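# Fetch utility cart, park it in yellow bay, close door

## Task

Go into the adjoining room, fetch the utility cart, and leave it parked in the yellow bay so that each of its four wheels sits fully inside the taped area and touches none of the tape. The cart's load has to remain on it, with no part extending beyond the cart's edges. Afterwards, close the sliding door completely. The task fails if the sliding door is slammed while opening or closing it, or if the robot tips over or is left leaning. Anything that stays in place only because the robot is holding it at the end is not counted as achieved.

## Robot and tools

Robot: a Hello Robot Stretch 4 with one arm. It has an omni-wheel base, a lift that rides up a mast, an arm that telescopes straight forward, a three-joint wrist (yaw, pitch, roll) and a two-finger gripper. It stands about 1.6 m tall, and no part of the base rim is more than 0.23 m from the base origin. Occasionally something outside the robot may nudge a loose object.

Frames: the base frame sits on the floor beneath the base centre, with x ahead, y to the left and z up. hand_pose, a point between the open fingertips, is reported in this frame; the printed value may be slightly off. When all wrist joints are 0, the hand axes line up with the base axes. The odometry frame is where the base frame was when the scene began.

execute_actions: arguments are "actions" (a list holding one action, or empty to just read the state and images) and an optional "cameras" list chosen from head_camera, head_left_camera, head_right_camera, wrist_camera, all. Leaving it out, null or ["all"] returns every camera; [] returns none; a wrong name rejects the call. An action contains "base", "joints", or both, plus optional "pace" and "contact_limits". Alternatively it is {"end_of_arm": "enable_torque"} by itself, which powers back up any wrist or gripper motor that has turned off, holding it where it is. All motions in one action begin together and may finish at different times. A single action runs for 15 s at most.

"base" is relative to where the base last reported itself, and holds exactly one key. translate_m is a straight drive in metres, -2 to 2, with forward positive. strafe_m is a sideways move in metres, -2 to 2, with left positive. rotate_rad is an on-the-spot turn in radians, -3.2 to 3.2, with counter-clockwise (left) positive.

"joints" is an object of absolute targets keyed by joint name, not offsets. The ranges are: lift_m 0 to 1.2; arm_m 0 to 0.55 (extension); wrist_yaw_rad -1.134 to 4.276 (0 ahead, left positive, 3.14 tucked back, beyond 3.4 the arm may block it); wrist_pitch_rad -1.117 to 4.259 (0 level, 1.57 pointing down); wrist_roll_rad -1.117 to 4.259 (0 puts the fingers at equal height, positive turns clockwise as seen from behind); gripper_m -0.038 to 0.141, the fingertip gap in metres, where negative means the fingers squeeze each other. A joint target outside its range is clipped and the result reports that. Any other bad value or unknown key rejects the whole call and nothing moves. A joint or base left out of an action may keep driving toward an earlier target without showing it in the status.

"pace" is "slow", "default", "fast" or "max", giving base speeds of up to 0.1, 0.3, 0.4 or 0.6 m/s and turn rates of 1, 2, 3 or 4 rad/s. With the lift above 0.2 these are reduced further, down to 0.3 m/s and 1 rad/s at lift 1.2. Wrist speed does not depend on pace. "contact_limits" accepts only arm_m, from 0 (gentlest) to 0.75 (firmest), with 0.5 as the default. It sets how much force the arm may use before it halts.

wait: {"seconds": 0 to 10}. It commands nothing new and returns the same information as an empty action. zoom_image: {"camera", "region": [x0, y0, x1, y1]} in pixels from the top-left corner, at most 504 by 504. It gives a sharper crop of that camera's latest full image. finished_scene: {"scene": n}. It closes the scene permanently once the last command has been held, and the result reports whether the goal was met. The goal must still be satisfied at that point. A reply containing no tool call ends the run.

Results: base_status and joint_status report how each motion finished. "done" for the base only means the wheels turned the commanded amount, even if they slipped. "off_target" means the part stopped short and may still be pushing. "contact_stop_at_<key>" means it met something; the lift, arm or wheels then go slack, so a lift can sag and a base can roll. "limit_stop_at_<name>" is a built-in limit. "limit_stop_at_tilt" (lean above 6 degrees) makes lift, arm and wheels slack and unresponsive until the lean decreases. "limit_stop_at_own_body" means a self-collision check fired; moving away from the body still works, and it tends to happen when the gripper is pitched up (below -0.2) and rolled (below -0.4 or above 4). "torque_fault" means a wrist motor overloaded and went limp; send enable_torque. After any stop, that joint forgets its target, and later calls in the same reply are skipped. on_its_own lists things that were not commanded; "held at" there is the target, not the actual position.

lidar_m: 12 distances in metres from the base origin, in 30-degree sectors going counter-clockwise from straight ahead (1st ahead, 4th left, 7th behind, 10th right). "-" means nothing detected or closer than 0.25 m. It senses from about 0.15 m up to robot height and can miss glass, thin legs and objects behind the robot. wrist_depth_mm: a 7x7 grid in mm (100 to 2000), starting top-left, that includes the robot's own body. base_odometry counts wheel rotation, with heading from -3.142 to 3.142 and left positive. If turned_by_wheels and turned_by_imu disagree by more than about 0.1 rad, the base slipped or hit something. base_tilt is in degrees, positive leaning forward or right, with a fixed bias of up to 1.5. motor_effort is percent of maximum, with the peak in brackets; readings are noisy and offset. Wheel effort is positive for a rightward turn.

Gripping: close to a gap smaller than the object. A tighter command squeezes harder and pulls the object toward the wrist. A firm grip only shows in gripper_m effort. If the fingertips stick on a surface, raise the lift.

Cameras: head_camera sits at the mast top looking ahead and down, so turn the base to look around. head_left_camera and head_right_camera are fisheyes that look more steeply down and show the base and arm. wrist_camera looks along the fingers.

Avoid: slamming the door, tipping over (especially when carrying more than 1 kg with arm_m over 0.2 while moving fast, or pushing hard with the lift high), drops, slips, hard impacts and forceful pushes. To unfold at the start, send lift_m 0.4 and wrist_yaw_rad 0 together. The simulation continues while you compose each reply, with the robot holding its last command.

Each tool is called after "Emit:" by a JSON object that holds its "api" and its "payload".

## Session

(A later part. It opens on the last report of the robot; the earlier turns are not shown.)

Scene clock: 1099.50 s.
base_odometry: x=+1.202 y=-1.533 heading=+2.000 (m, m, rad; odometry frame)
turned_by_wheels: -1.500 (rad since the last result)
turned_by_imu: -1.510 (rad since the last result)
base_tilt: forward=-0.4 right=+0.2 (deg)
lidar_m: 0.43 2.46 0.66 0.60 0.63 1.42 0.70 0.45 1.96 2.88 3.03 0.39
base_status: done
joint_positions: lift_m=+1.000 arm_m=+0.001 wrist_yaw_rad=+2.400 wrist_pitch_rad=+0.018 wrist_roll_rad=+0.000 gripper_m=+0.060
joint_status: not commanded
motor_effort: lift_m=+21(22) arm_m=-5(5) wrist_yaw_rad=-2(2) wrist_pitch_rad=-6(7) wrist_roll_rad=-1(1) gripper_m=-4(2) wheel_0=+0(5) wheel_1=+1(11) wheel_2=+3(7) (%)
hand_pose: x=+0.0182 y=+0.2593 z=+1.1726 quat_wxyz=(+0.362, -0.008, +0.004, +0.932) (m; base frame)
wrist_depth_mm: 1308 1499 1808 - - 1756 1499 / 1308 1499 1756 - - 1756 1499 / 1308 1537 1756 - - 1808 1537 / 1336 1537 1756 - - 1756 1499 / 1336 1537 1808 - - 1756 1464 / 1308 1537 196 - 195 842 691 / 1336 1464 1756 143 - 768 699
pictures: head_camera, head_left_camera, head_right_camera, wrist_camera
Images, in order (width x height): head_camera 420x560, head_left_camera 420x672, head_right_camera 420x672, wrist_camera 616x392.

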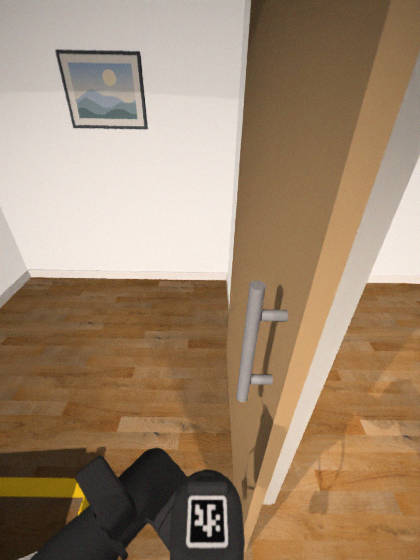

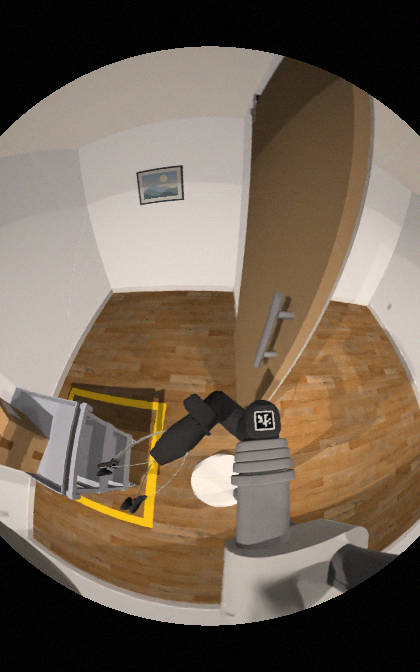

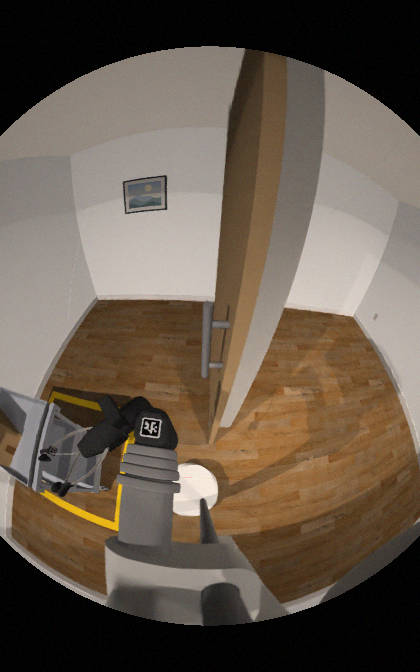

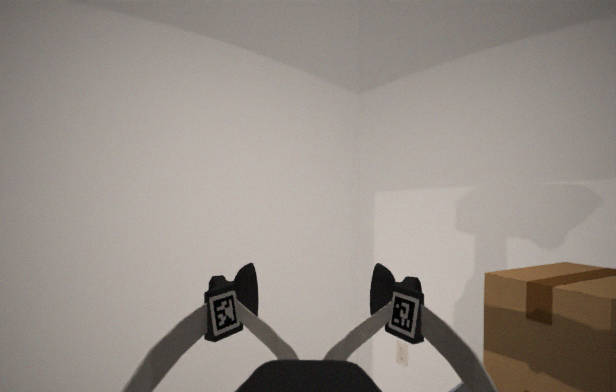

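Emit:
{"api": "execute_actions", "payload": {"actions": [{"joints":{"wrist_yaw_rad":0.8}}], "cameras": []}}

Emit:
{"api": "execute_actions", "payload": {"actions": [{"base":{"strafe_m":0.2}}], "cameras": []}}

Emit:
{"api": "execute_actions", "payload": {"actions": [{"joints":{"wrist_yaw_rad":0.1}}]}}

Scene clock: 1111.90 s.
base_odometry: x=+1.202 y=-1.533 heading=+2.000 (m, m, rad; odometry frame)
turned_by_wheels: +0.000 (rad since the last result)
turned_by_imu: -0.001 (rad since the last result)
base_tilt: forward=-0.3 right=+0.3 (deg)
lidar_m: 0.43 2.45 0.66 0.61 0.63 1.41 0.69 0.45 1.97 2.87 3.03 0.41
base_status: not commanded
joint_positions: lift_m=+1.000 arm_m=+0.001 wrist_yaw_rad=+0.800 wrist_pitch_rad=+0.018 wrist_roll_rad=+0.000 gripper_m=+0.060
joint_status: all done
motor_effort: lift_m=+21(21) arm_m=-5(5) wrist_yaw_rad=-3(7) wrist_pitch_rad=-6(6) wrist_roll_rad=-1(1) gripper_m=-2(4) wheel_0=+0(0) wheel_1=+0(0) wheel_2=+3(3) (%)
hand_pose: x=+0.4354 y=+0.1461 z=+1.1726 quat_wxyz=(+0.921, -0.003, +0.009, +0.390) (m; base frame)
wrist_depth_mm: 1576 1808 - - - - 1863 / 1576 1808 - - - - 1808 / 1576 1808 - - - - 1808 / 1576 1863 - - - - 1921 / 1576 1808 - - - - 1808 / 1618 1863 196 - 195 - 1863 / 1576 1756 - 143 - - 1863
pictures: none
No camera images: the call's "cameras" was empty. Leave "cameras" out to get every camera's image.

Scene clock: 1113.83 s.
base_odometry: x=+1.020 y=-1.616 heading=+2.000 (m, m, rad; odometry frame)
turned_by_wheels: +0.000 (rad since the last result)
turned_by_imu: -0.001 (rad since the last result)
base_tilt: forward=-0.4 right=+0.3 (deg)
lidar_m: 1.31 2.27 0.43 0.41 0.42 1.39 1.34 0.56 0.58 3.07 3.27 0.50
base_status: done
joint_positions: lift_m=+1.000 arm_m=+0.001 wrist_yaw_rad=+0.800 wrist_pitch_rad=+0.018 wrist_roll_rad=+0.000 gripper_m=+0.060
joint_status: not commanded
motor_effort: lift_m=+21(21) arm_m=-5(5) wrist_yaw_rad=-3(3) wrist_pitch_rad=-5(9) wrist_roll_rad=-1(2) gripper_m=-4(4) wheel_0=+1(7) wheel_1=+0(8) wheel_2=+0(2) (%)
hand_pose: x=+0.4355 y=+0.1460 z=+1.1726 quat_wxyz=(+0.921, -0.003, +0.009, +0.389) (m; base frame)
wrist_depth_mm: 1397 1618 1863 - - - 1863 / 1397 1618 1863 - - - 1808 / 1397 1618 1921 - - - 1863 / 1397 1661 1921 - - - 1863 / 1430 1618 1921 - - - 1863 / 1430 1618 197 - 195 - 1863 / 1430 1576 1921 143 - - 1863
pictures: none
No camera images: the call's "cameras" was empty. Leave "cameras" out to get every camera's image.

Scene clock: 1114.80 s.
base_odometry: x=+1.020 y=-1.616 heading=+2.000 (m, m, rad; odometry frame)
turned_by_wheels: +0.000 (rad since the last result)
turned_by_imu: +0.000 (rad since the last result)
base_tilt: forward=-0.4 right=+0.3 (deg)
lidar_m: 1.30 2.28 0.45 0.40 0.42 1.40 1.34 0.56 0.61 3.07 3.24 0.49
base_status: not commanded
joint_positions: lift_m=+1.000 arm_m=+0.001 wrist_yaw_rad=+0.100 wrist_pitch_rad=+0.018 wrist_roll_rad=+0.000 gripper_m=+0.060
joint_status: all done
motor_effort: lift_m=+21(21) arm_m=-5(5) wrist_yaw_rad=-3(11) wrist_pitch_rad=-6(7) wrist_roll_rad=-1(1) gripper_m=-5(4) wheel_0=+1(2) wheel_1=+0(0) wheel_2=+0(0) (%)
hand_pose: x=+0.4675 y=-0.0581 z=+1.1726 quat_wxyz=(+0.999, +0.000, +0.009, +0.050) (m; base frame)
wrist_depth_mm: - - - - - 798 480 / - - - - - 798 480 / - - - - - 798 480 / - - - - - 788 477 / - - - - - 778 473 / - - 197 - 194 778 473 / - - - 143 - 647 484
pictures: head_camera, head_left_camera, head_right_camera, wrist_camera
Images, in order (width x height): head_camera 420x560, head_left_camera 420x672, head_right_camera 420x672, wrist_camera 616x392.

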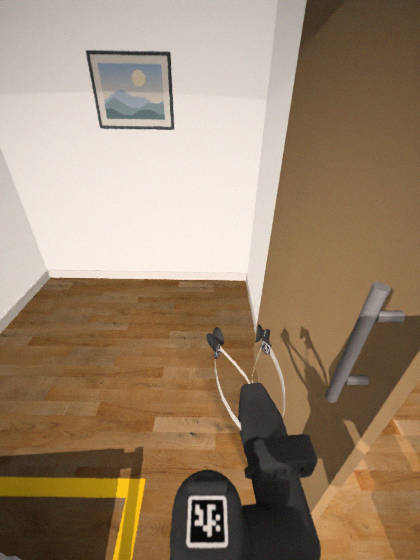

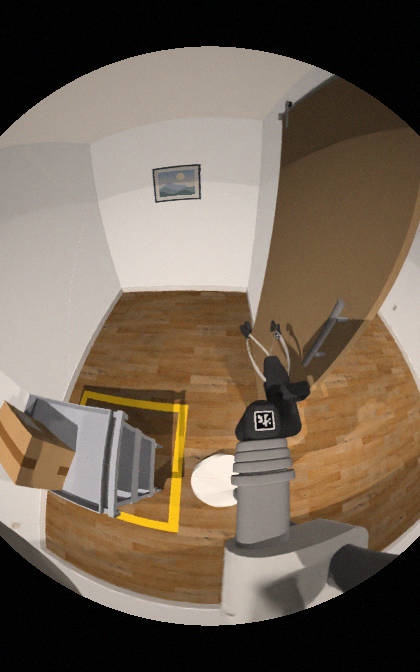

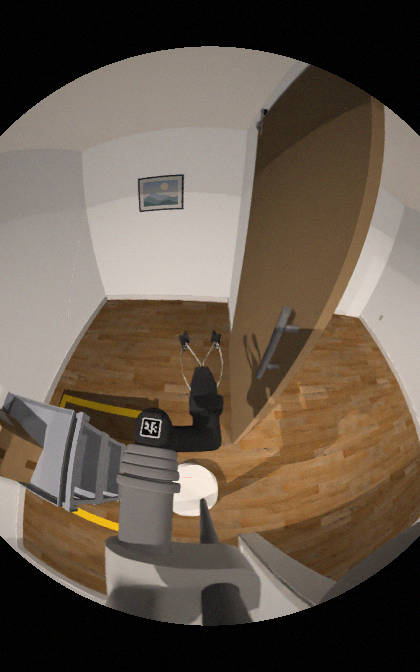

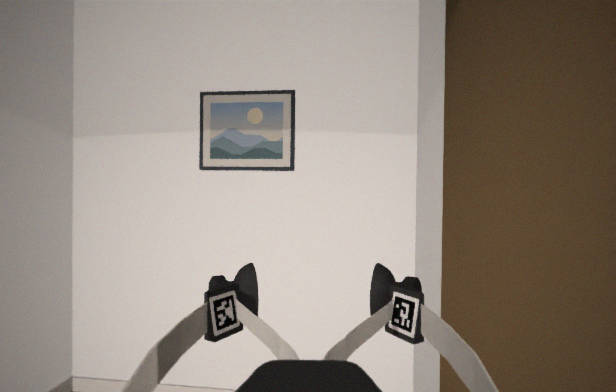

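Emit:
{"api": "execute_actions", "payload": {"actions": [{"joints":{"wrist_yaw_rad":-0.25},"base":{"translate_m":-0.1},"pace":"slow"}]}}

Scene clock: 1124.20 s.
base_odometry: x=+1.061 y=-1.707 heading=+2.000 (m, m, rad; odometry frame)
turned_by_wheels: +0.000 (rad since the last result)
turned_by_imu: -0.001 (rad since the last result)
base_tilt: forward=-0.5 right=+0.2 (deg)
lidar_m: 1.32 2.29 0.43 0.39 1.68 1.29 1.23 0.52 0.49 3.07 3.24 0.58
base_status: done
joint_positions: lift_m=+1.000 arm_m=+0.001 wrist_yaw_rad=-0.250 wrist_pitch_rad=+0.018 wrist_roll_rad=+0.000 gripper_m=+0.060
joint_status: all done
motor_effort: lift_m=+21(21) arm_m=-5(5) wrist_yaw_rad=-3(6) wrist_pitch_rad=-6(7) wrist_roll_rad=-1(1) gripper_m=-1(2) wheel_0=-2(4) wheel_1=-2(8) wheel_2=+3(5) (%)
hand_pose: x=+0.4297 y=-0.1560 z=+1.1726 quat_wxyz=(+0.992, +0.001, +0.009, -0.125) (m; base frame)
wrist_depth_mm: - - - 1098 530 351 - / - - - 1078 535 353 - / - - - 1060 433 351 - / - - - 1078 436 351 - / - - - 1060 433 349 - / - - 196 1042 195 347 - / - - - 143 368 325 -
pictures: head_camera, head_left_camera, head_right_camera, wrist_camera
Images, in order (width x height): head_camera 420x560, head_left_camera 420x672, head_right_camera 420x672, wrist_camera 616x392.

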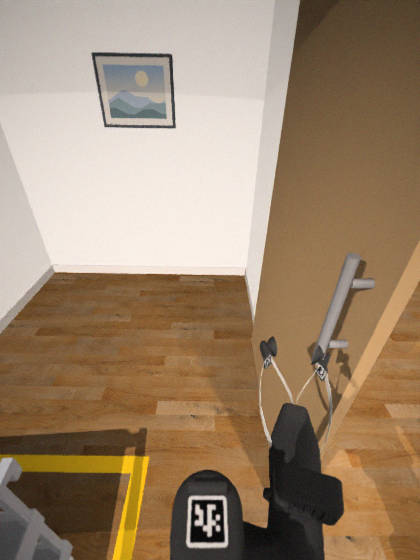

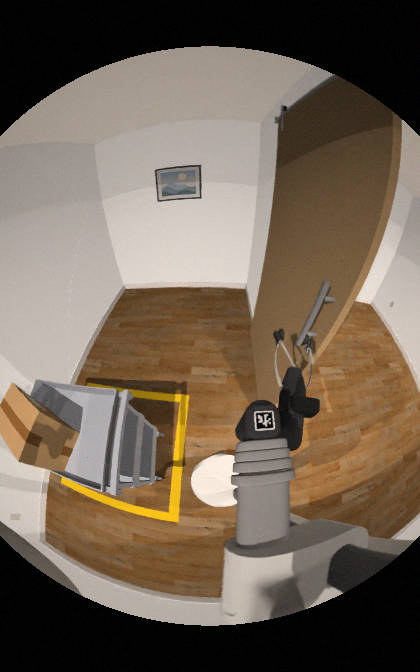

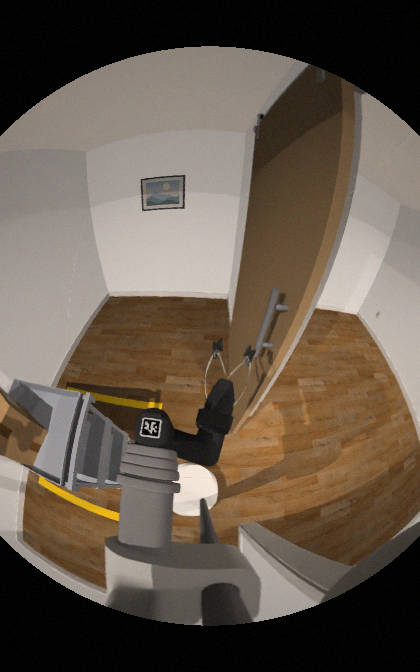

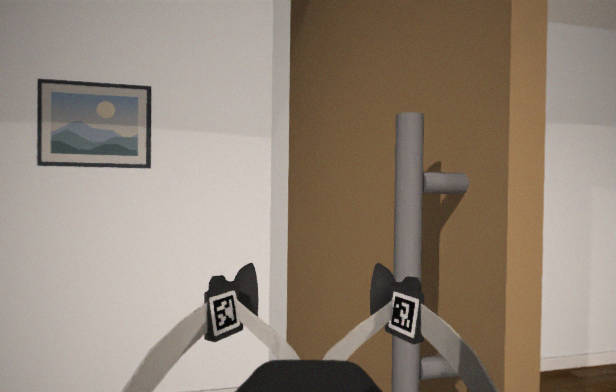

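Emit:
{"api": "execute_actions", "payload": {"actions": [{"joints":{"wrist_yaw_rad":-0.35,"lift_m":0.95},"base":{"strafe_m":-0.08},"pace":"slow"}], "cameras": ["head_camera","wrist_camera"]}}

Scene clock: 1134.73 s.
base_odometry: x=+1.134 y=-1.674 heading=+2.000 (m, m, rad; odometry frame)
turned_by_wheels: +0.000 (rad since the last result)
turned_by_imu: -0.002 (rad since the last result)
base_tilt: forward=-0.3 right=+0.1 (deg)
lidar_m: 1.01 2.39 0.50 0.48 1.75 1.31 1.15 0.43 0.46 3.00 3.17 0.54
base_status: done
joint_positions: lift_m=+0.950 arm_m=+0.001 wrist_yaw_rad=-0.350 wrist_pitch_rad=+0.018 wrist_roll_rad=+0.000 gripper_m=+0.060
joint_status: all done
motor_effort: lift_m=+13(19) arm_m=-5(5) wrist_yaw_rad=-2(5) wrist_pitch_rad=-8(7) wrist_roll_rad=-1(1) gripper_m=-5(4) wheel_0=+1(5) wheel_1=-3(7) wheel_2=+0(2) (%)
hand_pose: x=+0.4128 y=-0.1810 z=+1.1233 quat_wxyz=(+0.985, +0.002, +0.009, -0.174) (m; base frame)
wrist_depth_mm: 1983 - - 473 327 - - / - - - 366 340 - - / - - - 362 338 - - / - - - 392 338 - - / - - - 389 336 - - / - - 196 362 195 - - / - - 1983 143 329 - -
pictures: head_camera, wrist_camera
Images, in order (width x height): head_camera 420x560, wrist_camera 616x392.

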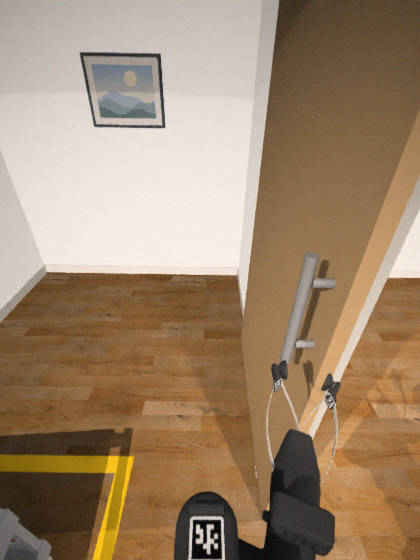

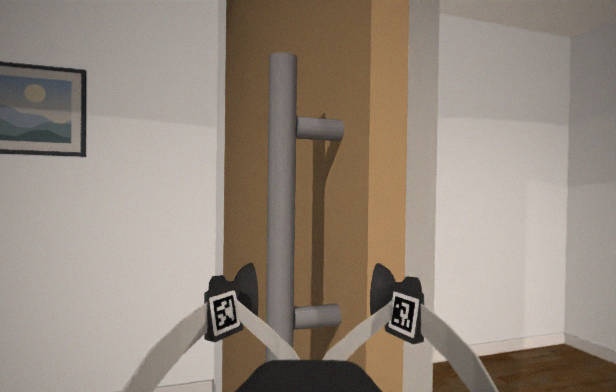

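Emit:
{"api": "execute_actions", "payload": {"actions": [{"joints":{"lift_m":1.0,"arm_m":0.06},"pace":"slow"}], "cameras": []}}

Emit:
{"api": "execute_actions", "payload": {"actions": [{"joints":{"arm_m":0.11},"base":{"strafe_m":-0.02},"pace":"slow"}], "cameras": ["head_camera","wrist_camera"]}}

Scene clock: 1155.83 s.
base_odometry: x=+1.134 y=-1.674 heading=+2.000 (m, m, rad; odometry frame)
turned_by_wheels: +0.000 (rad since the last result)
turned_by_imu: -0.001 (rad since the last result)
base_tilt: forward=-0.4 right=+0.2 (deg)
lidar_m: 0.98 2.40 0.51 0.47 1.76 1.30 1.14 0.43 0.45 3.00 3.16 0.54
base_status: not commanded
joint_positions: lift_m=+1.000 arm_m=+0.059 wrist_yaw_rad=-0.350 wrist_pitch_rad=+0.018 wrist_roll_rad=+0.000 gripper_m=+0.060
joint_status: all done
motor_effort: lift_m=+22(24) arm_m=+6(6) wrist_yaw_rad=-3(2) wrist_pitch_rad=-5(7) wrist_roll_rad=-1(1) gripper_m=-3(3) wheel_0=+1(0) wheel_1=-3(3) wheel_2=+0(0) (%)
hand_pose: x=+0.4709 y=-0.1810 z=+1.1726 quat_wxyz=(+0.985, +0.002, +0.009, -0.174) (m; base frame)
wrist_depth_mm: 1983 - - 477 281 - - / 1921 - - 430 279 - - / 1983 - - 394 279 - - / 1983 - - 364 278 - - / 1983 - - 392 278 - - / - - 197 359 194 - - / 1983 - 1983 143 271 - -
pictures: none
No camera images: the call's "cameras" was empty. Leave "cameras" out to get every camera's image.

Scene clock: 1157.53 s.
base_odometry: x=+1.152 y=-1.665 heading=+2.000 (m, m, rad; odometry frame)
turned_by_wheels: +0.000 (rad since the last result)
turned_by_imu: -0.001 (rad since the last result)
base_tilt: forward=-0.3 right=+0.3 (deg)
lidar_m: 0.90 2.44 0.53 0.47 1.77 1.30 1.07 0.43 0.45 2.97 3.14 0.54
base_status: done
joint_positions: lift_m=+1.000 arm_m=+0.109 wrist_yaw_rad=-0.350 wrist_pitch_rad=+0.018 wrist_roll_rad=+0.000 gripper_m=+0.060
joint_status: all done
motor_effort: lift_m=+22(22) arm_m=+6(12) wrist_yaw_rad=-1(31) wrist_pitch_rad=-6(7) wrist_roll_rad=-1(1) gripper_m=-2(4) wheel_0=+3(5) wheel_1=-2(10) wheel_2=-3(5) (%)
hand_pose: x=+0.5209 y=-0.1811 z=+1.1726 quat_wxyz=(+0.985, +0.002, +0.009, -0.174) (m; base frame)
wrist_depth_mm: 1921 1983 1983 413 243 421 - / 1863 - 1921 345 243 418 - / 1921 - 1863 315 243 424 - / 1921 - 1863 274 243 - - / - - 1281 315 244 - - / 1983 - 196 312 195 - - / 1921 1983 1229 143 243 - -
pictures: head_camera, wrist_camera
Images, in order (width x height): head_camera 420x560, wrist_camera 616x392.

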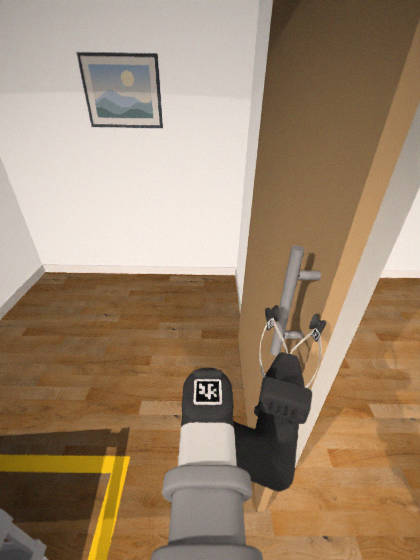

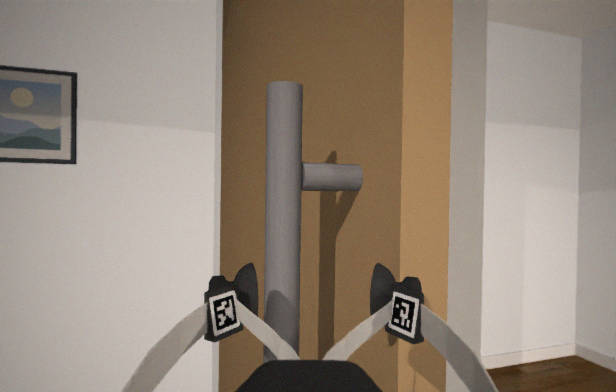

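Emit:
{"api": "execute_actions", "payload": {"actions": [{"base":{"strafe_m":0.02},"joints":{"gripper_m":0.05},"pace":"slow"}], "cameras": ["wrist_camera"]}}

Emit:
{"api": "execute_actions", "payload": {"actions": [{"joints":{"arm_m":0.16},"pace":"slow","contact_limits":{"arm_m":0.2}}], "cameras": ["head_camera","wrist_camera"]}}

Scene clock: 1168.87 s.
base_odometry: x=+1.134 y=-1.674 heading=+2.000 (m, m, rad; odometry frame)
turned_by_wheels: +0.000 (rad since the last result)
turned_by_imu: -0.001 (rad since the last result)
base_tilt: forward=-0.4 right=+0.2 (deg)
lidar_m: 0.98 2.41 0.50 0.49 1.76 1.32 1.17 0.44 0.46 3.01 3.14 0.57
base_status: done
joint_positions: lift_m=+1.000 arm_m=+0.109 wrist_yaw_rad=-0.350 wrist_pitch_rad=+0.018 wrist_roll_rad=+0.000 gripper_m=+0.050
joint_status: all done
motor_effort: lift_m=+22(22) arm_m=+6(6) wrist_yaw_rad=-1(1) wrist_pitch_rad=-6(8) wrist_roll_rad=+0(1) gripper_m=-3(9) wheel_0=-1(4) wheel_1=+2(6) wheel_2=+0(1) (%)
hand_pose: x=+0.5209 y=-0.1811 z=+1.1726 quat_wxyz=(+0.985, +0.002, +0.009, -0.174) (m; base frame)
wrist_depth_mm: 1921 - - 477 282 413 - / 1863 - - 433 281 415 - / 1921 - - 366 281 418 - / 1921 - - 281 279 418 - / 1921 - - 364 279 421 - / 1983 - 197 364 196 421 - / 1983 - 1118 144 263 421 -
pictures: wrist_camera
Images, in order (width x height): wrist_camera 616x392.

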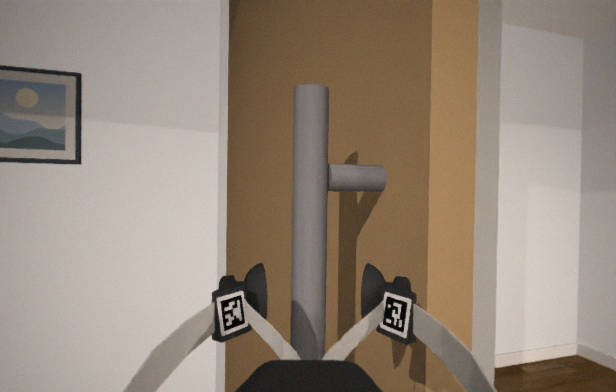

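Scene clock: 1170.57 s.
base_odometry: x=+1.134 y=-1.674 heading=+2.000 (m, m, rad; odometry frame)
turned_by_wheels: +0.000 (rad since the last result)
turned_by_imu: -0.001 (rad since the last result)
base_tilt: forward=-0.4 right=+0.2 (deg)
lidar_m: 0.99 2.40 0.52 0.48 1.76 1.31 1.14 0.42 0.45 3.01 3.18 0.56
base_status: not commanded
joint_positions: lift_m=+1.000 arm_m=+0.159 wrist_yaw_rad=-0.350 wrist_pitch_rad=+0.018 wrist_roll_rad=+0.000 gripper_m=+0.050
joint_status: all done
motor_effort: lift_m=+22(22) arm_m=+6(5) wrist_yaw_rad=-2(2) wrist_pitch_rad=-6(9) wrist_roll_rad=-1(2) gripper_m=-4(4) wheel_0=-1(1) wheel_1=+2(2) wheel_2=+0(0) (%)
contact_limits: arm_m 0.2
hand_pose: x=+0.5709 y=-0.1811 z=+1.1726 quat_wxyz=(+0.985, +0.002, +0.009, -0.174) (m; base frame)
wrist_depth_mm: 1921 - - 480 283 200 - / 1863 1983 - 477 266 200 - / 1863 - - 473 252 200 - / 1863 1983 - 473 245 202 - / 1863 1983 - 469 279 203 - / 1921 1983 197 469 196 203 - / 1863 1983 1118 143 263 198 -
pictures: head_camera, wrist_camera
Images, in order (width x height): head_camera 420x560, wrist_camera 616x392.

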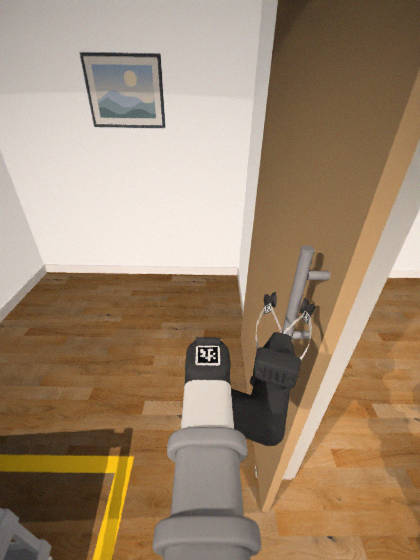

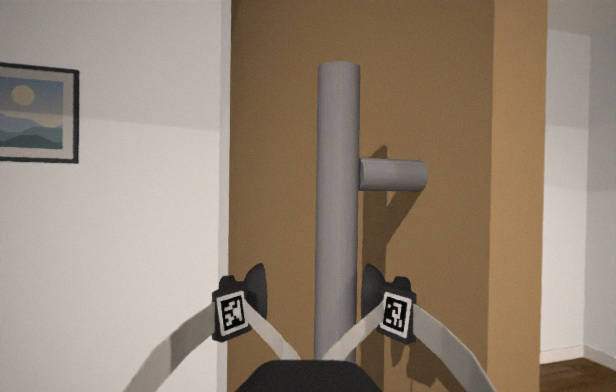

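Emit:
{"api": "execute_actions", "payload": {"actions": [{"joints":{"arm_m":0.21},"base":{"strafe_m":-0.015},"pace":"slow","contact_limits":{"arm_m":0.2}}], "cameras": ["wrist_camera"]}}

Emit:
{"api": "execute_actions", "payload": {"actions": [{"joints":{"gripper_m":-0.01}}], "cameras": ["head_camera","wrist_camera"]}}

Scene clock: 1177.97 s.
base_odometry: x=+1.148 y=-1.667 heading=+2.000 (m, m, rad; odometry frame)
turned_by_wheels: +0.000 (rad since the last result)
turned_by_imu: -0.002 (rad since the last result)
base_tilt: forward=-0.4 right=+0.2 (deg)
lidar_m: 0.91 2.42 0.53 0.49 1.78 1.29 1.08 0.43 0.45 2.98 3.15 0.55
base_status: done
joint_positions: lift_m=+1.000 arm_m=+0.209 wrist_yaw_rad=-0.350 wrist_pitch_rad=+0.018 wrist_roll_rad=+0.000 gripper_m=+0.050
joint_status: all done
motor_effort: lift_m=+22(22) arm_m=+6(5) wrist_yaw_rad=-1(1) wrist_pitch_rad=-9(6) wrist_roll_rad=-1(0) gripper_m=-3(2) wheel_0=+1(5) wheel_1=-3(8) wheel_2=+0(0) (%)
contact_limits: arm_m 0.2
hand_pose: x=+0.6208 y=-0.1811 z=+1.1726 quat_wxyz=(+0.985, +0.002, +0.009, -0.174) (m; base frame)
wrist_depth_mm: 1808 1921 - 430 240 180 149 / 1808 1921 1983 427 228 180 149 / 1808 1983 1921 427 187 180 149 / 1863 1921 1983 421 186 179 148 / 1863 1983 1921 424 225 179 148 / 1863 1983 197 421 183 178 148 / 1808 1921 1008 144 224 158 147
pictures: wrist_camera
Images, in order (width x height): wrist_camera 616x392.

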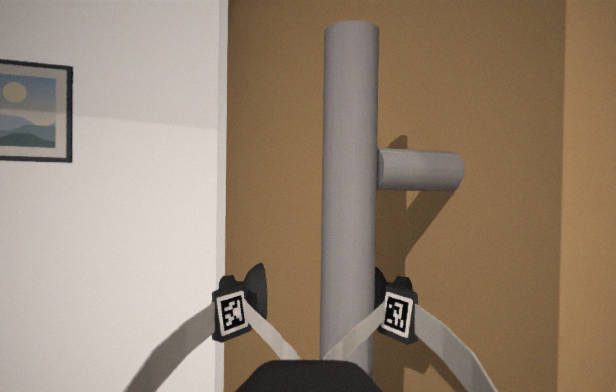

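Scene clock: 1179.33 s.
base_odometry: x=+1.148 y=-1.667 heading=+1.999 (m, m, rad; odometry frame)
turned_by_wheels: -0.001 (rad since the last result)
turned_by_imu: -0.001 (rad since the last result)
base_tilt: forward=-0.5 right=+0.2 (deg)
lidar_m: 0.92 2.45 0.54 0.50 1.77 1.30 1.09 0.42 0.46 2.99 3.16 0.55
base_status: not commanded
joint_positions: lift_m=+1.000 arm_m=+0.209 wrist_yaw_rad=-0.356 wrist_pitch_rad=+0.018 wrist_roll_rad=+0.000 gripper_m=-0.010
joint_status: all done
on_its_own: wrist_yaw_rad is at rest, and its effort (+14) is outside its rest range (-13 to +13)
motor_effort: lift_m=+22(22) arm_m=+4(6) wrist_yaw_rad=+14(14) wrist_pitch_rad=-8(8) wrist_roll_rad=+0(1) gripper_m=-12(12) wheel_0=-8(7) wheel_1=-3(3) wheel_2=-2(2) (%)
hand_pose: x=+0.6202 y=-0.1824 z=+1.1726 quat_wxyz=(+0.984, +0.002, +0.009, -0.177) (m; base frame)
wrist_depth_mm: 1808 1921 1756 397 227 170 144 / 1808 1921 1160 179 225 170 145 / 1808 1921 1138 178 203 170 145 / 1863 1983 1138 177 202 169 146 / 1808 1983 1098 176 223 169 146 / 1863 1983 1098 176 186 168 146 / 1863 1983 707 170 222 150 146
pictures: head_camera, wrist_camera
Images, in order (width x height): head_camera 420x560, wrist_camera 616x392.

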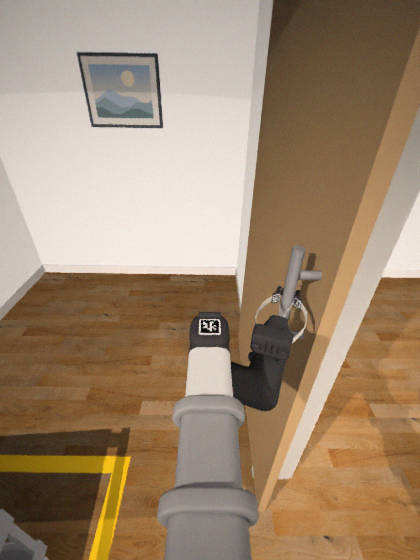

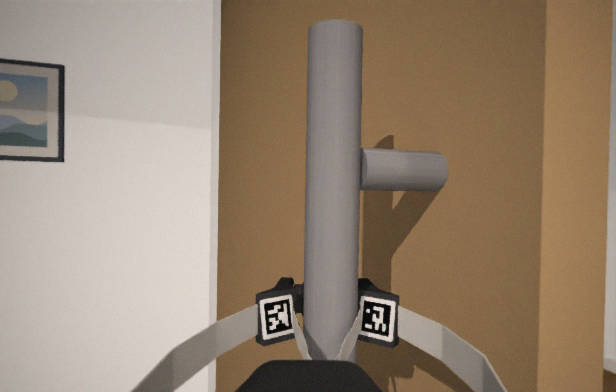

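Emit:
{"api": "execute_actions", "payload": {"actions": [{"base":{"translate_m":-0.3},"pace":"slow"}], "cameras": ["head_camera","head_left_camera","wrist_camera"]}}

Scene clock: 1186.67 s.
base_odometry: x=+1.272 y=-1.940 heading=+1.998 (m, m, rad; odometry frame)
turned_by_wheels: -0.001 (rad since the last result)
turned_by_imu: -0.007 (rad since the last result)
base_tilt: forward=-0.4 right=+0.2 (deg)
lidar_m: 0.89 0.75 0.53 0.78 1.38 0.99 0.94 0.40 0.27 0.26 3.14 0.55
base_status: done
joint_positions: lift_m=+1.000 arm_m=+0.210 wrist_yaw_rad=-0.354 wrist_pitch_rad=+0.018 wrist_roll_rad=+0.000 gripper_m=-0.010
joint_status: not commanded
motor_effort: lift_m=+22(22) arm_m=+1(4) wrist_yaw_rad=+10(15) wrist_pitch_rad=-5(4) wrist_roll_rad=+0(1) gripper_m=-9(14) wheel_0=-8(17) wheel_1=-4(7) wheel_2=+0(5) (%)
hand_pose: x=+0.6209 y=-0.1821 z=+1.1726 quat_wxyz=(+0.984, +0.002, +0.009, -0.176) (m; base frame)
wrist_depth_mm: - - 1160 355 234 167 147 / - - 1118 175 233 167 147 / - - 1098 174 208 166 149 / - - 1098 175 208 166 150 / - - 1078 176 230 166 150 / - - 842 176 186 165 150 / - - 691 172 217 147 151
pictures: head_camera, head_left_camera, wrist_camera
Images, in order (width x height): head_camera 420x560, head_left_camera 420x672, wrist_camera 616x392.

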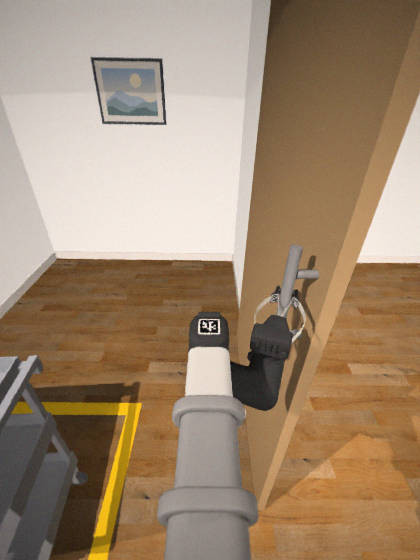

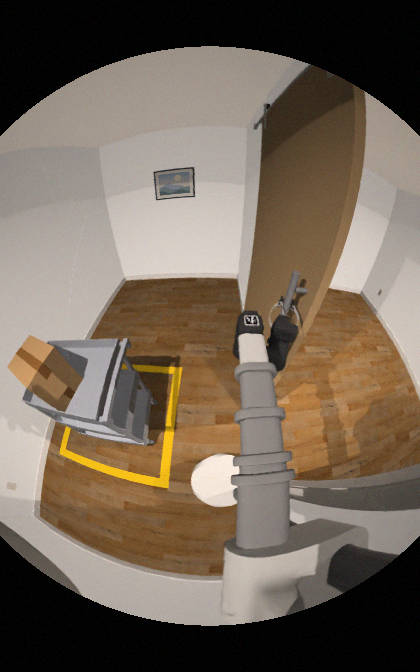

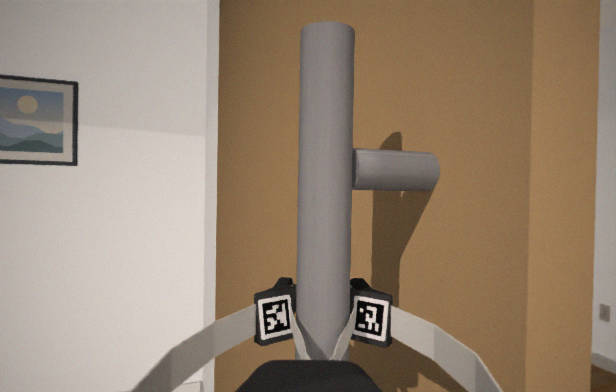

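Emit:
{"api": "execute_actions", "payload": {"actions": [{"base":{"strafe_m":0.05},"joints":{"wrist_yaw_rad":-0.52},"pace":"slow"}], "cameras": []}}

Emit:
{"api": "execute_actions", "payload": {"actions": [{"base":{"translate_m":-0.25},"pace":"slow"}], "cameras": ["head_camera","head_right_camera"]}}

Scene clock: 1198.63 s.
base_odometry: x=+1.227 y=-1.961 heading=+1.996 (m, m, rad; odometry frame)
turned_by_wheels: -0.002 (rad since the last result)
turned_by_imu: -0.004 (rad since the last result)
base_tilt: forward=-0.3 right=+0.2 (deg)
lidar_m: 1.09 0.67 0.49 0.75 1.35 0.99 0.96 0.46 0.34 0.30 3.21 0.54
base_status: done
joint_positions: lift_m=+1.000 arm_m=+0.210 wrist_yaw_rad=-0.534 wrist_pitch_rad=+0.018 wrist_roll_rad=+0.000 gripper_m=-0.010
joint_status: all done
on_its_own: wrist_yaw_rad is at rest, and its effort (+39) is outside its rest range (-13 to +13)
motor_effort: lift_m=+22(22) arm_m=-1(1) wrist_yaw_rad=+39(54) wrist_pitch_rad=-7(8) wrist_roll_rad=-1(1) gripper_m=-15(16) wheel_0=-15(16) wheel_1=-2(6) wheel_2=-8(11) (%)
hand_pose: x=+0.5849 y=-0.2221 z=+1.1725 quat_wxyz=(+0.965, +0.003, +0.009, -0.264) (m; base frame)
wrist_depth_mm: - - 559 338 224 189 163 / - - 554 336 215 188 163 / - - 549 334 181 187 162 / - - 549 334 181 187 162 / - - 544 334 213 187 162 / - - 544 187 175 181 162 / - - 459 174 180 171 163
pictures: none
No camera images: the call's "cameras" was empty. Leave "cameras" out to get every camera's image.

Scene clock: 1202.40 s.
base_odometry: x=+1.330 y=-2.188 heading=+1.994 (m, m, rad; odometry frame)
turned_by_wheels: -0.002 (rad since the last result)
turned_by_imu: -0.055 (rad since the last result)
base_tilt: forward=-0.5 right=+0.3 (deg)
lidar_m: 0.96 0.66 0.62 1.64 1.08 0.75 0.70 0.53 0.36 0.34 0.35 0.55
base_status: done
joint_positions: lift_m=+1.000 arm_m=+0.210 wrist_yaw_rad=-0.528 wrist_pitch_rad=+0.018 wrist_roll_rad=+0.000 gripper_m=-0.010
joint_status: not commanded
on_its_own: wrist_yaw_rad is at rest, and its effort (+20) is outside its rest range (-13 to +13)
motor_effort: lift_m=+22(22) arm_m=-2(2) wrist_yaw_rad=+20(39) wrist_pitch_rad=-8(7) wrist_roll_rad=+1(1) gripper_m=-17(21) wheel_0=-16(26) wheel_1=-6(13) wheel_2=-4(6) (%)
hand_pose: x=+0.5864 y=-0.2208 z=+1.1726 quat_wxyz=(+0.965, +0.002, +0.009, -0.261) (m; base frame)
wrist_depth_mm: - 1464 488 314 224 183 180 / - 1464 488 314 223 183 181 / - 1464 484 314 215 182 182 / - 1078 480 312 208 183 - / - 1060 484 182 222 182 - / - 1042 480 181 182 181 - / - 1060 413 174 213 167 -
pictures: head_camera, head_right_camera
Images, in order (width x height): head_camera 420x560, head_right_camera 420x672.

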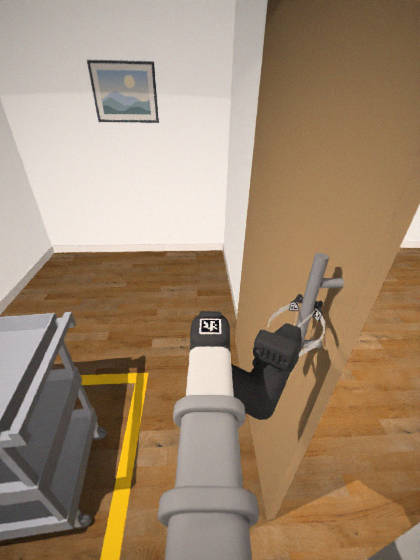

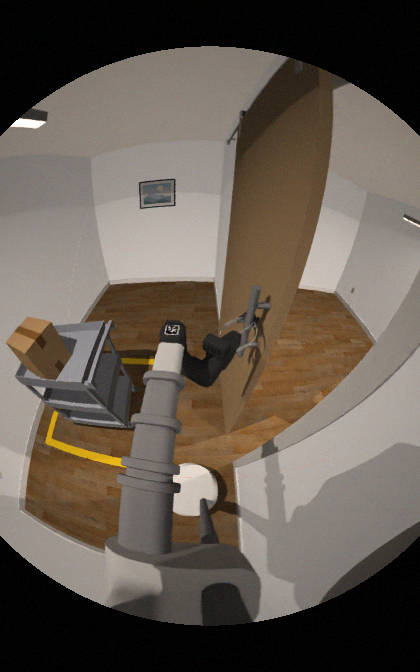

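Emit:
{"api": "execute_actions", "payload": {"actions": [{"joints":{"arm_m":0.08},"pace":"slow"}], "cameras": ["head_right_camera"]}}

Emit:
{"api": "zoom_image", "payload": {"camera": "head_right_camera", "region": [160,300,380,540]}}

Scene clock: 1211.80 s.
base_odometry: x=+1.330 y=-2.188 heading=+1.994 (m, m, rad; odometry frame)
turned_by_wheels: +0.000 (rad since the last result)
turned_by_imu: -0.015 (rad since the last result)
base_tilt: forward=-0.4 right=+0.3 (deg)
lidar_m: 0.93 0.68 0.62 1.63 1.11 0.77 0.70 0.54 0.36 0.34 0.35 0.43
base_status: not commanded
joint_positions: lift_m=+1.000 arm_m=+0.081 wrist_yaw_rad=-0.530 wrist_pitch_rad=+0.020 wrist_roll_rad=+0.000 gripper_m=-0.009
joint_status: all done
on_its_own: wrist_yaw_rad is at rest, and its effort (+26) is outside its rest range (-13 to +13)
motor_effort: lift_m=+22(22) arm_m=-8(11) wrist_yaw_rad=+26(26) wrist_pitch_rad=-11(12) wrist_roll_rad=+1(1) gripper_m=-19(20) wheel_0=-17(20) wheel_1=-5(6) wheel_2=-4(4) (%)
hand_pose: x=+0.4570 y=-0.2212 z=+1.1722 quat_wxyz=(+0.965, +0.002, +0.009, -0.262) (m; base frame)
wrist_depth_mm: - 991 477 317 227 188 176 / - 991 480 315 220 188 177 / - 976 477 315 212 187 179 / - 976 477 314 202 187 180 / - 976 473 314 219 187 181 / - 960 473 182 181 187 182 / - 960 410 174 218 171 183
pictures: head_right_camera
Images, in order (width x height): head_right_camera 420x672.

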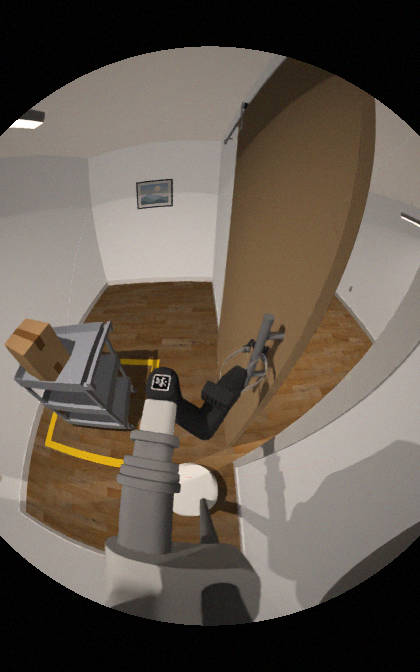

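Region (160, 300, 380, 540) of head_right_camera's 420x672 image, scaled by 2.100, with more detail than that image has; it fills the left 462 columns of this view, and the rest is white.

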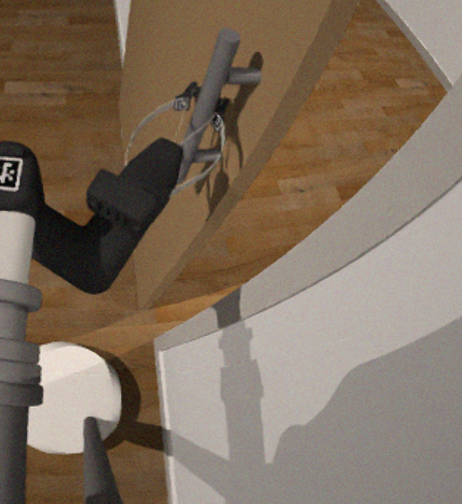

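Emit:
{"api": "execute_actions", "payload": {"actions": [{"joints":{"arm_m":0.0},"pace":"slow","contact_limits":{"arm_m":0.3}}], "cameras": ["head_right_camera"]}}

Emit:
{"api": "zoom_image", "payload": {"camera": "head_right_camera", "region": [160,300,380,540]}}

Scene clock: 1219.70 s.
base_odometry: x=+1.330 y=-2.188 heading=+1.994 (m, m, rad; odometry frame)
turned_by_wheels: +0.000 (rad since the last result)
turned_by_imu: -0.024 (rad since the last result)
base_tilt: forward=-0.3 right=+0.2 (deg)
lidar_m: 0.88 0.67 0.61 1.64 1.15 0.78 0.72 0.58 0.38 0.34 0.35 0.38
base_status: not commanded
joint_positions: lift_m=+1.000 arm_m=+0.001 wrist_yaw_rad=-0.531 wrist_pitch_rad=+0.021 wrist_roll_rad=+0.000 gripper_m=-0.009
joint_status: all done
on_its_own: wrist_yaw_rad is at rest, and its effort (+29) is outside its rest range (-13 to +13)
motor_effort: lift_m=+22(22) arm_m=-8(11) wrist_yaw_rad=+29(37) wrist_pitch_rad=-15(13) wrist_roll_rad=+1(2) gripper_m=-22(20) wheel_0=-18(21) wheel_1=-3(5) wheel_2=-3(4) (%)
contact_limits: arm_m 0.3
hand_pose: x=+0.3768 y=-0.2214 z=+1.1718 quat_wxyz=(+0.965, +0.003, +0.010, -0.262) (m; base frame)
wrist_depth_mm: - 891 462 315 223 190 172 / - 891 462 314 222 191 173 / - 878 462 314 215 190 173 / - 878 462 312 199 190 174 / - 878 462 312 221 191 178 / - 866 462 187 178 184 180 / - 866 402 175 213 161 181
pictures: head_right_camera
Images, in order (width x height): head_right_camera 420x672.

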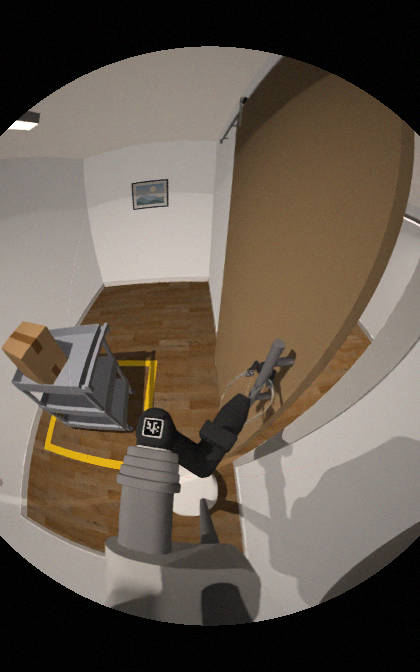

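Region (160, 300, 380, 540) of head_right_camera's 420x672 image, scaled by 2.100, with more detail than that image has; it fills the left 462 columns of this view, and the rest is white.

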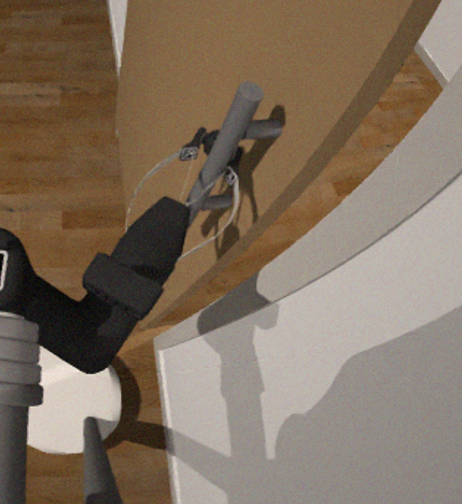

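Emit:
{"api": "execute_actions", "payload": {"actions": [{"base":{"translate_m":-0.05},"pace":"slow"}], "cameras": ["head_right_camera","wrist_camera"]}}

Emit:
{"api": "zoom_image", "payload": {"camera": "head_right_camera", "region": [160,200,420,540]}}

Scene clock: 1226.13 s.
base_odometry: x=+1.350 y=-2.234 heading=+1.992 (m, m, rad; odometry frame)
turned_by_wheels: -0.001 (rad since the last result)
turned_by_imu: -0.030 (rad since the last result)
base_tilt: forward=-0.4 right=+0.3 (deg)
lidar_m: 0.84 0.68 0.64 1.62 1.10 0.73 0.67 0.61 0.39 0.34 0.36 0.36
base_status: done
joint_positions: lift_m=+1.000 arm_m=+0.001 wrist_yaw_rad=-0.534 wrist_pitch_rad=+0.020 wrist_roll_rad=-0.001 gripper_m=-0.010
joint_status: not commanded
on_its_own: wrist_yaw_rad is at rest, and its effort (+38) is outside its rest range (-13 to +13)
motor_effort: lift_m=+22(22) arm_m=-4(8) wrist_yaw_rad=+38(38) wrist_pitch_rad=-13(13) wrist_roll_rad=+1(1) gripper_m=-14(24) wheel_0=-11(23) wheel_1=-2(4) wheel_2=-4(3) (%)
hand_pose: x=+0.3753 y=-0.2221 z=+1.1721 quat_wxyz=(+0.965, +0.002, +0.010, -0.264) (m; base frame)
wrist_depth_mm: - 778 442 307 220 190 168 / - 788 442 306 213 190 167 / - 778 439 306 191 190 167 / - 778 439 304 185 191 169 / - 778 439 304 213 190 169 / - 778 439 187 176 185 169 / - 768 389 173 213 176 169
pictures: head_right_camera, wrist_camera
Images, in order (width x height): head_right_camera 420x672, wrist_camera 616x392.

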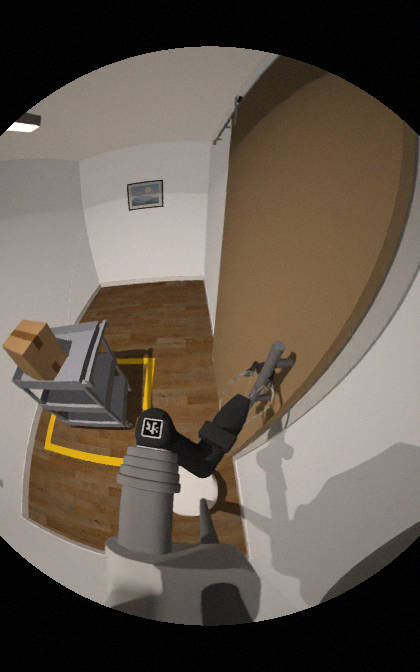

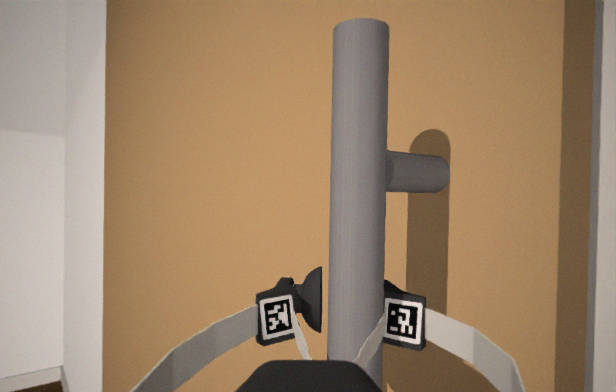

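Region (160, 200, 420, 540) of head_right_camera's 420x672 image, scaled by 1.482, with more detail than that image has; it fills the left 385 columns of this view, and the rest is white.

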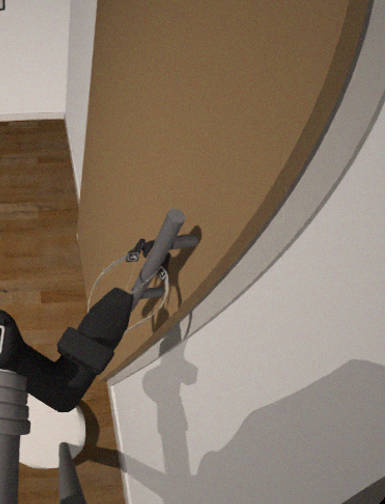

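Emit:
{"api": "execute_actions", "payload": {"actions": [{"base":{"strafe_m":-0.025},"pace":"slow"}], "cameras": []}}

Emit:
{"api": "execute_actions", "payload": {"actions": [{"base":{"translate_m":-0.04},"pace":"slow"}], "cameras": ["head_right_camera","wrist_camera"]}}

Scene clock: 1237.27 s.
base_odometry: x=+1.373 y=-2.224 heading=+1.992 (m, m, rad; odometry frame)
turned_by_wheels: +0.000 (rad since the last result)
turned_by_imu: -0.001 (rad since the last result)
base_tilt: forward=-0.5 right=+0.2 (deg)
lidar_m: 0.77 0.74 0.66 1.66 1.10 0.73 0.66 0.58 0.36 0.32 0.34 0.36
base_status: done
joint_positions: lift_m=+1.000 arm_m=+0.001 wrist_yaw_rad=-0.519 wrist_pitch_rad=+0.019 wrist_roll_rad=+0.000 gripper_m=-0.010
joint_status: not commanded
motor_effort: lift_m=+22(22) arm_m=-3(4) wrist_yaw_rad=-5(39) wrist_pitch_rad=-9(13) wrist_roll_rad=-1(2) gripper_m=-10(13) wheel_0=+2(9) wheel_1=-2(5) wheel_2=-2(5) (%)
hand_pose: x=+0.3785 y=-0.2190 z=+1.1724 quat_wxyz=(+0.966, +0.002, +0.009, -0.257) (m; base frame)
wrist_depth_mm: - 788 418 258 213 172 178 / - 798 415 168 213 172 179 / - 788 415 168 206 171 179 / - 788 415 168 199 171 179 / - 788 413 168 213 171 180 / - 778 387 168 192 171 180 / - 768 364 166 205 166 181
pictures: none
No camera images: the call's "cameras" was empty. Leave "cameras" out to get every camera's image.

Scene clock: 1238.80 s.
base_odometry: x=+1.389 y=-2.260 heading=+1.992 (m, m, rad; odometry frame)
turned_by_wheels: +0.000 (rad since the last result)
turned_by_imu: -0.001 (rad since the last result)
base_tilt: forward=-0.3 right=+0.2 (deg)
lidar_m: 0.77 0.73 0.70 1.64 1.04 0.67 0.64 0.58 0.37 0.32 0.33 0.36
base_status: done
joint_positions: lift_m=+1.000 arm_m=+0.001 wrist_yaw_rad=-0.521 wrist_pitch_rad=+0.018 wrist_roll_rad=+0.000 gripper_m=-0.010
joint_status: not commanded
motor_effort: lift_m=+22(22) arm_m=-3(3) wrist_yaw_rad=+1(35) wrist_pitch_rad=-11(11) wrist_roll_rad=+1(1) gripper_m=-10(15) wheel_0=-2(4) wheel_1=-3(5) wheel_2=+2(13) (%)
hand_pose: x=+0.3781 y=-0.2194 z=+1.1725 quat_wxyz=(+0.966, +0.002, +0.009, -0.258) (m; base frame)
wrist_depth_mm: - 798 421 264 218 175 182 / - 798 421 173 217 175 183 / - 788 421 173 210 175 183 / - 788 418 173 203 175 183 / - 788 421 173 216 175 183 / - 778 392 173 196 174 185 / - 778 368 149 209 169 185
pictures: head_right_camera, wrist_camera
Images, in order (width x height): head_right_camera 420x672, wrist_camera 616x392.

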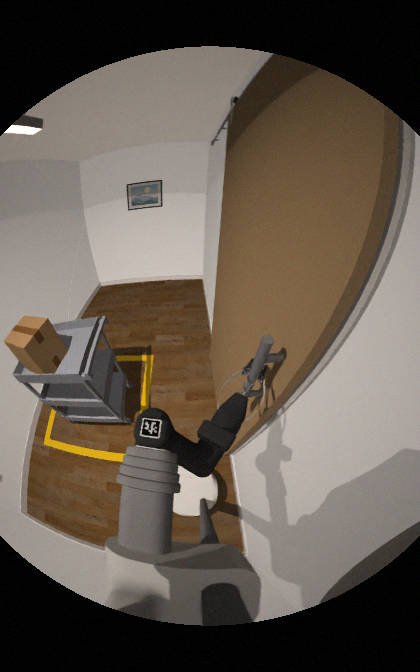

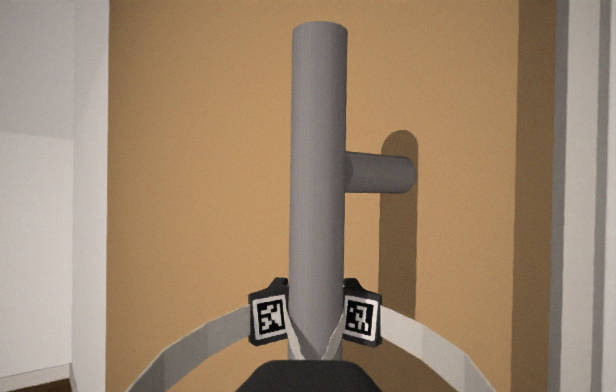

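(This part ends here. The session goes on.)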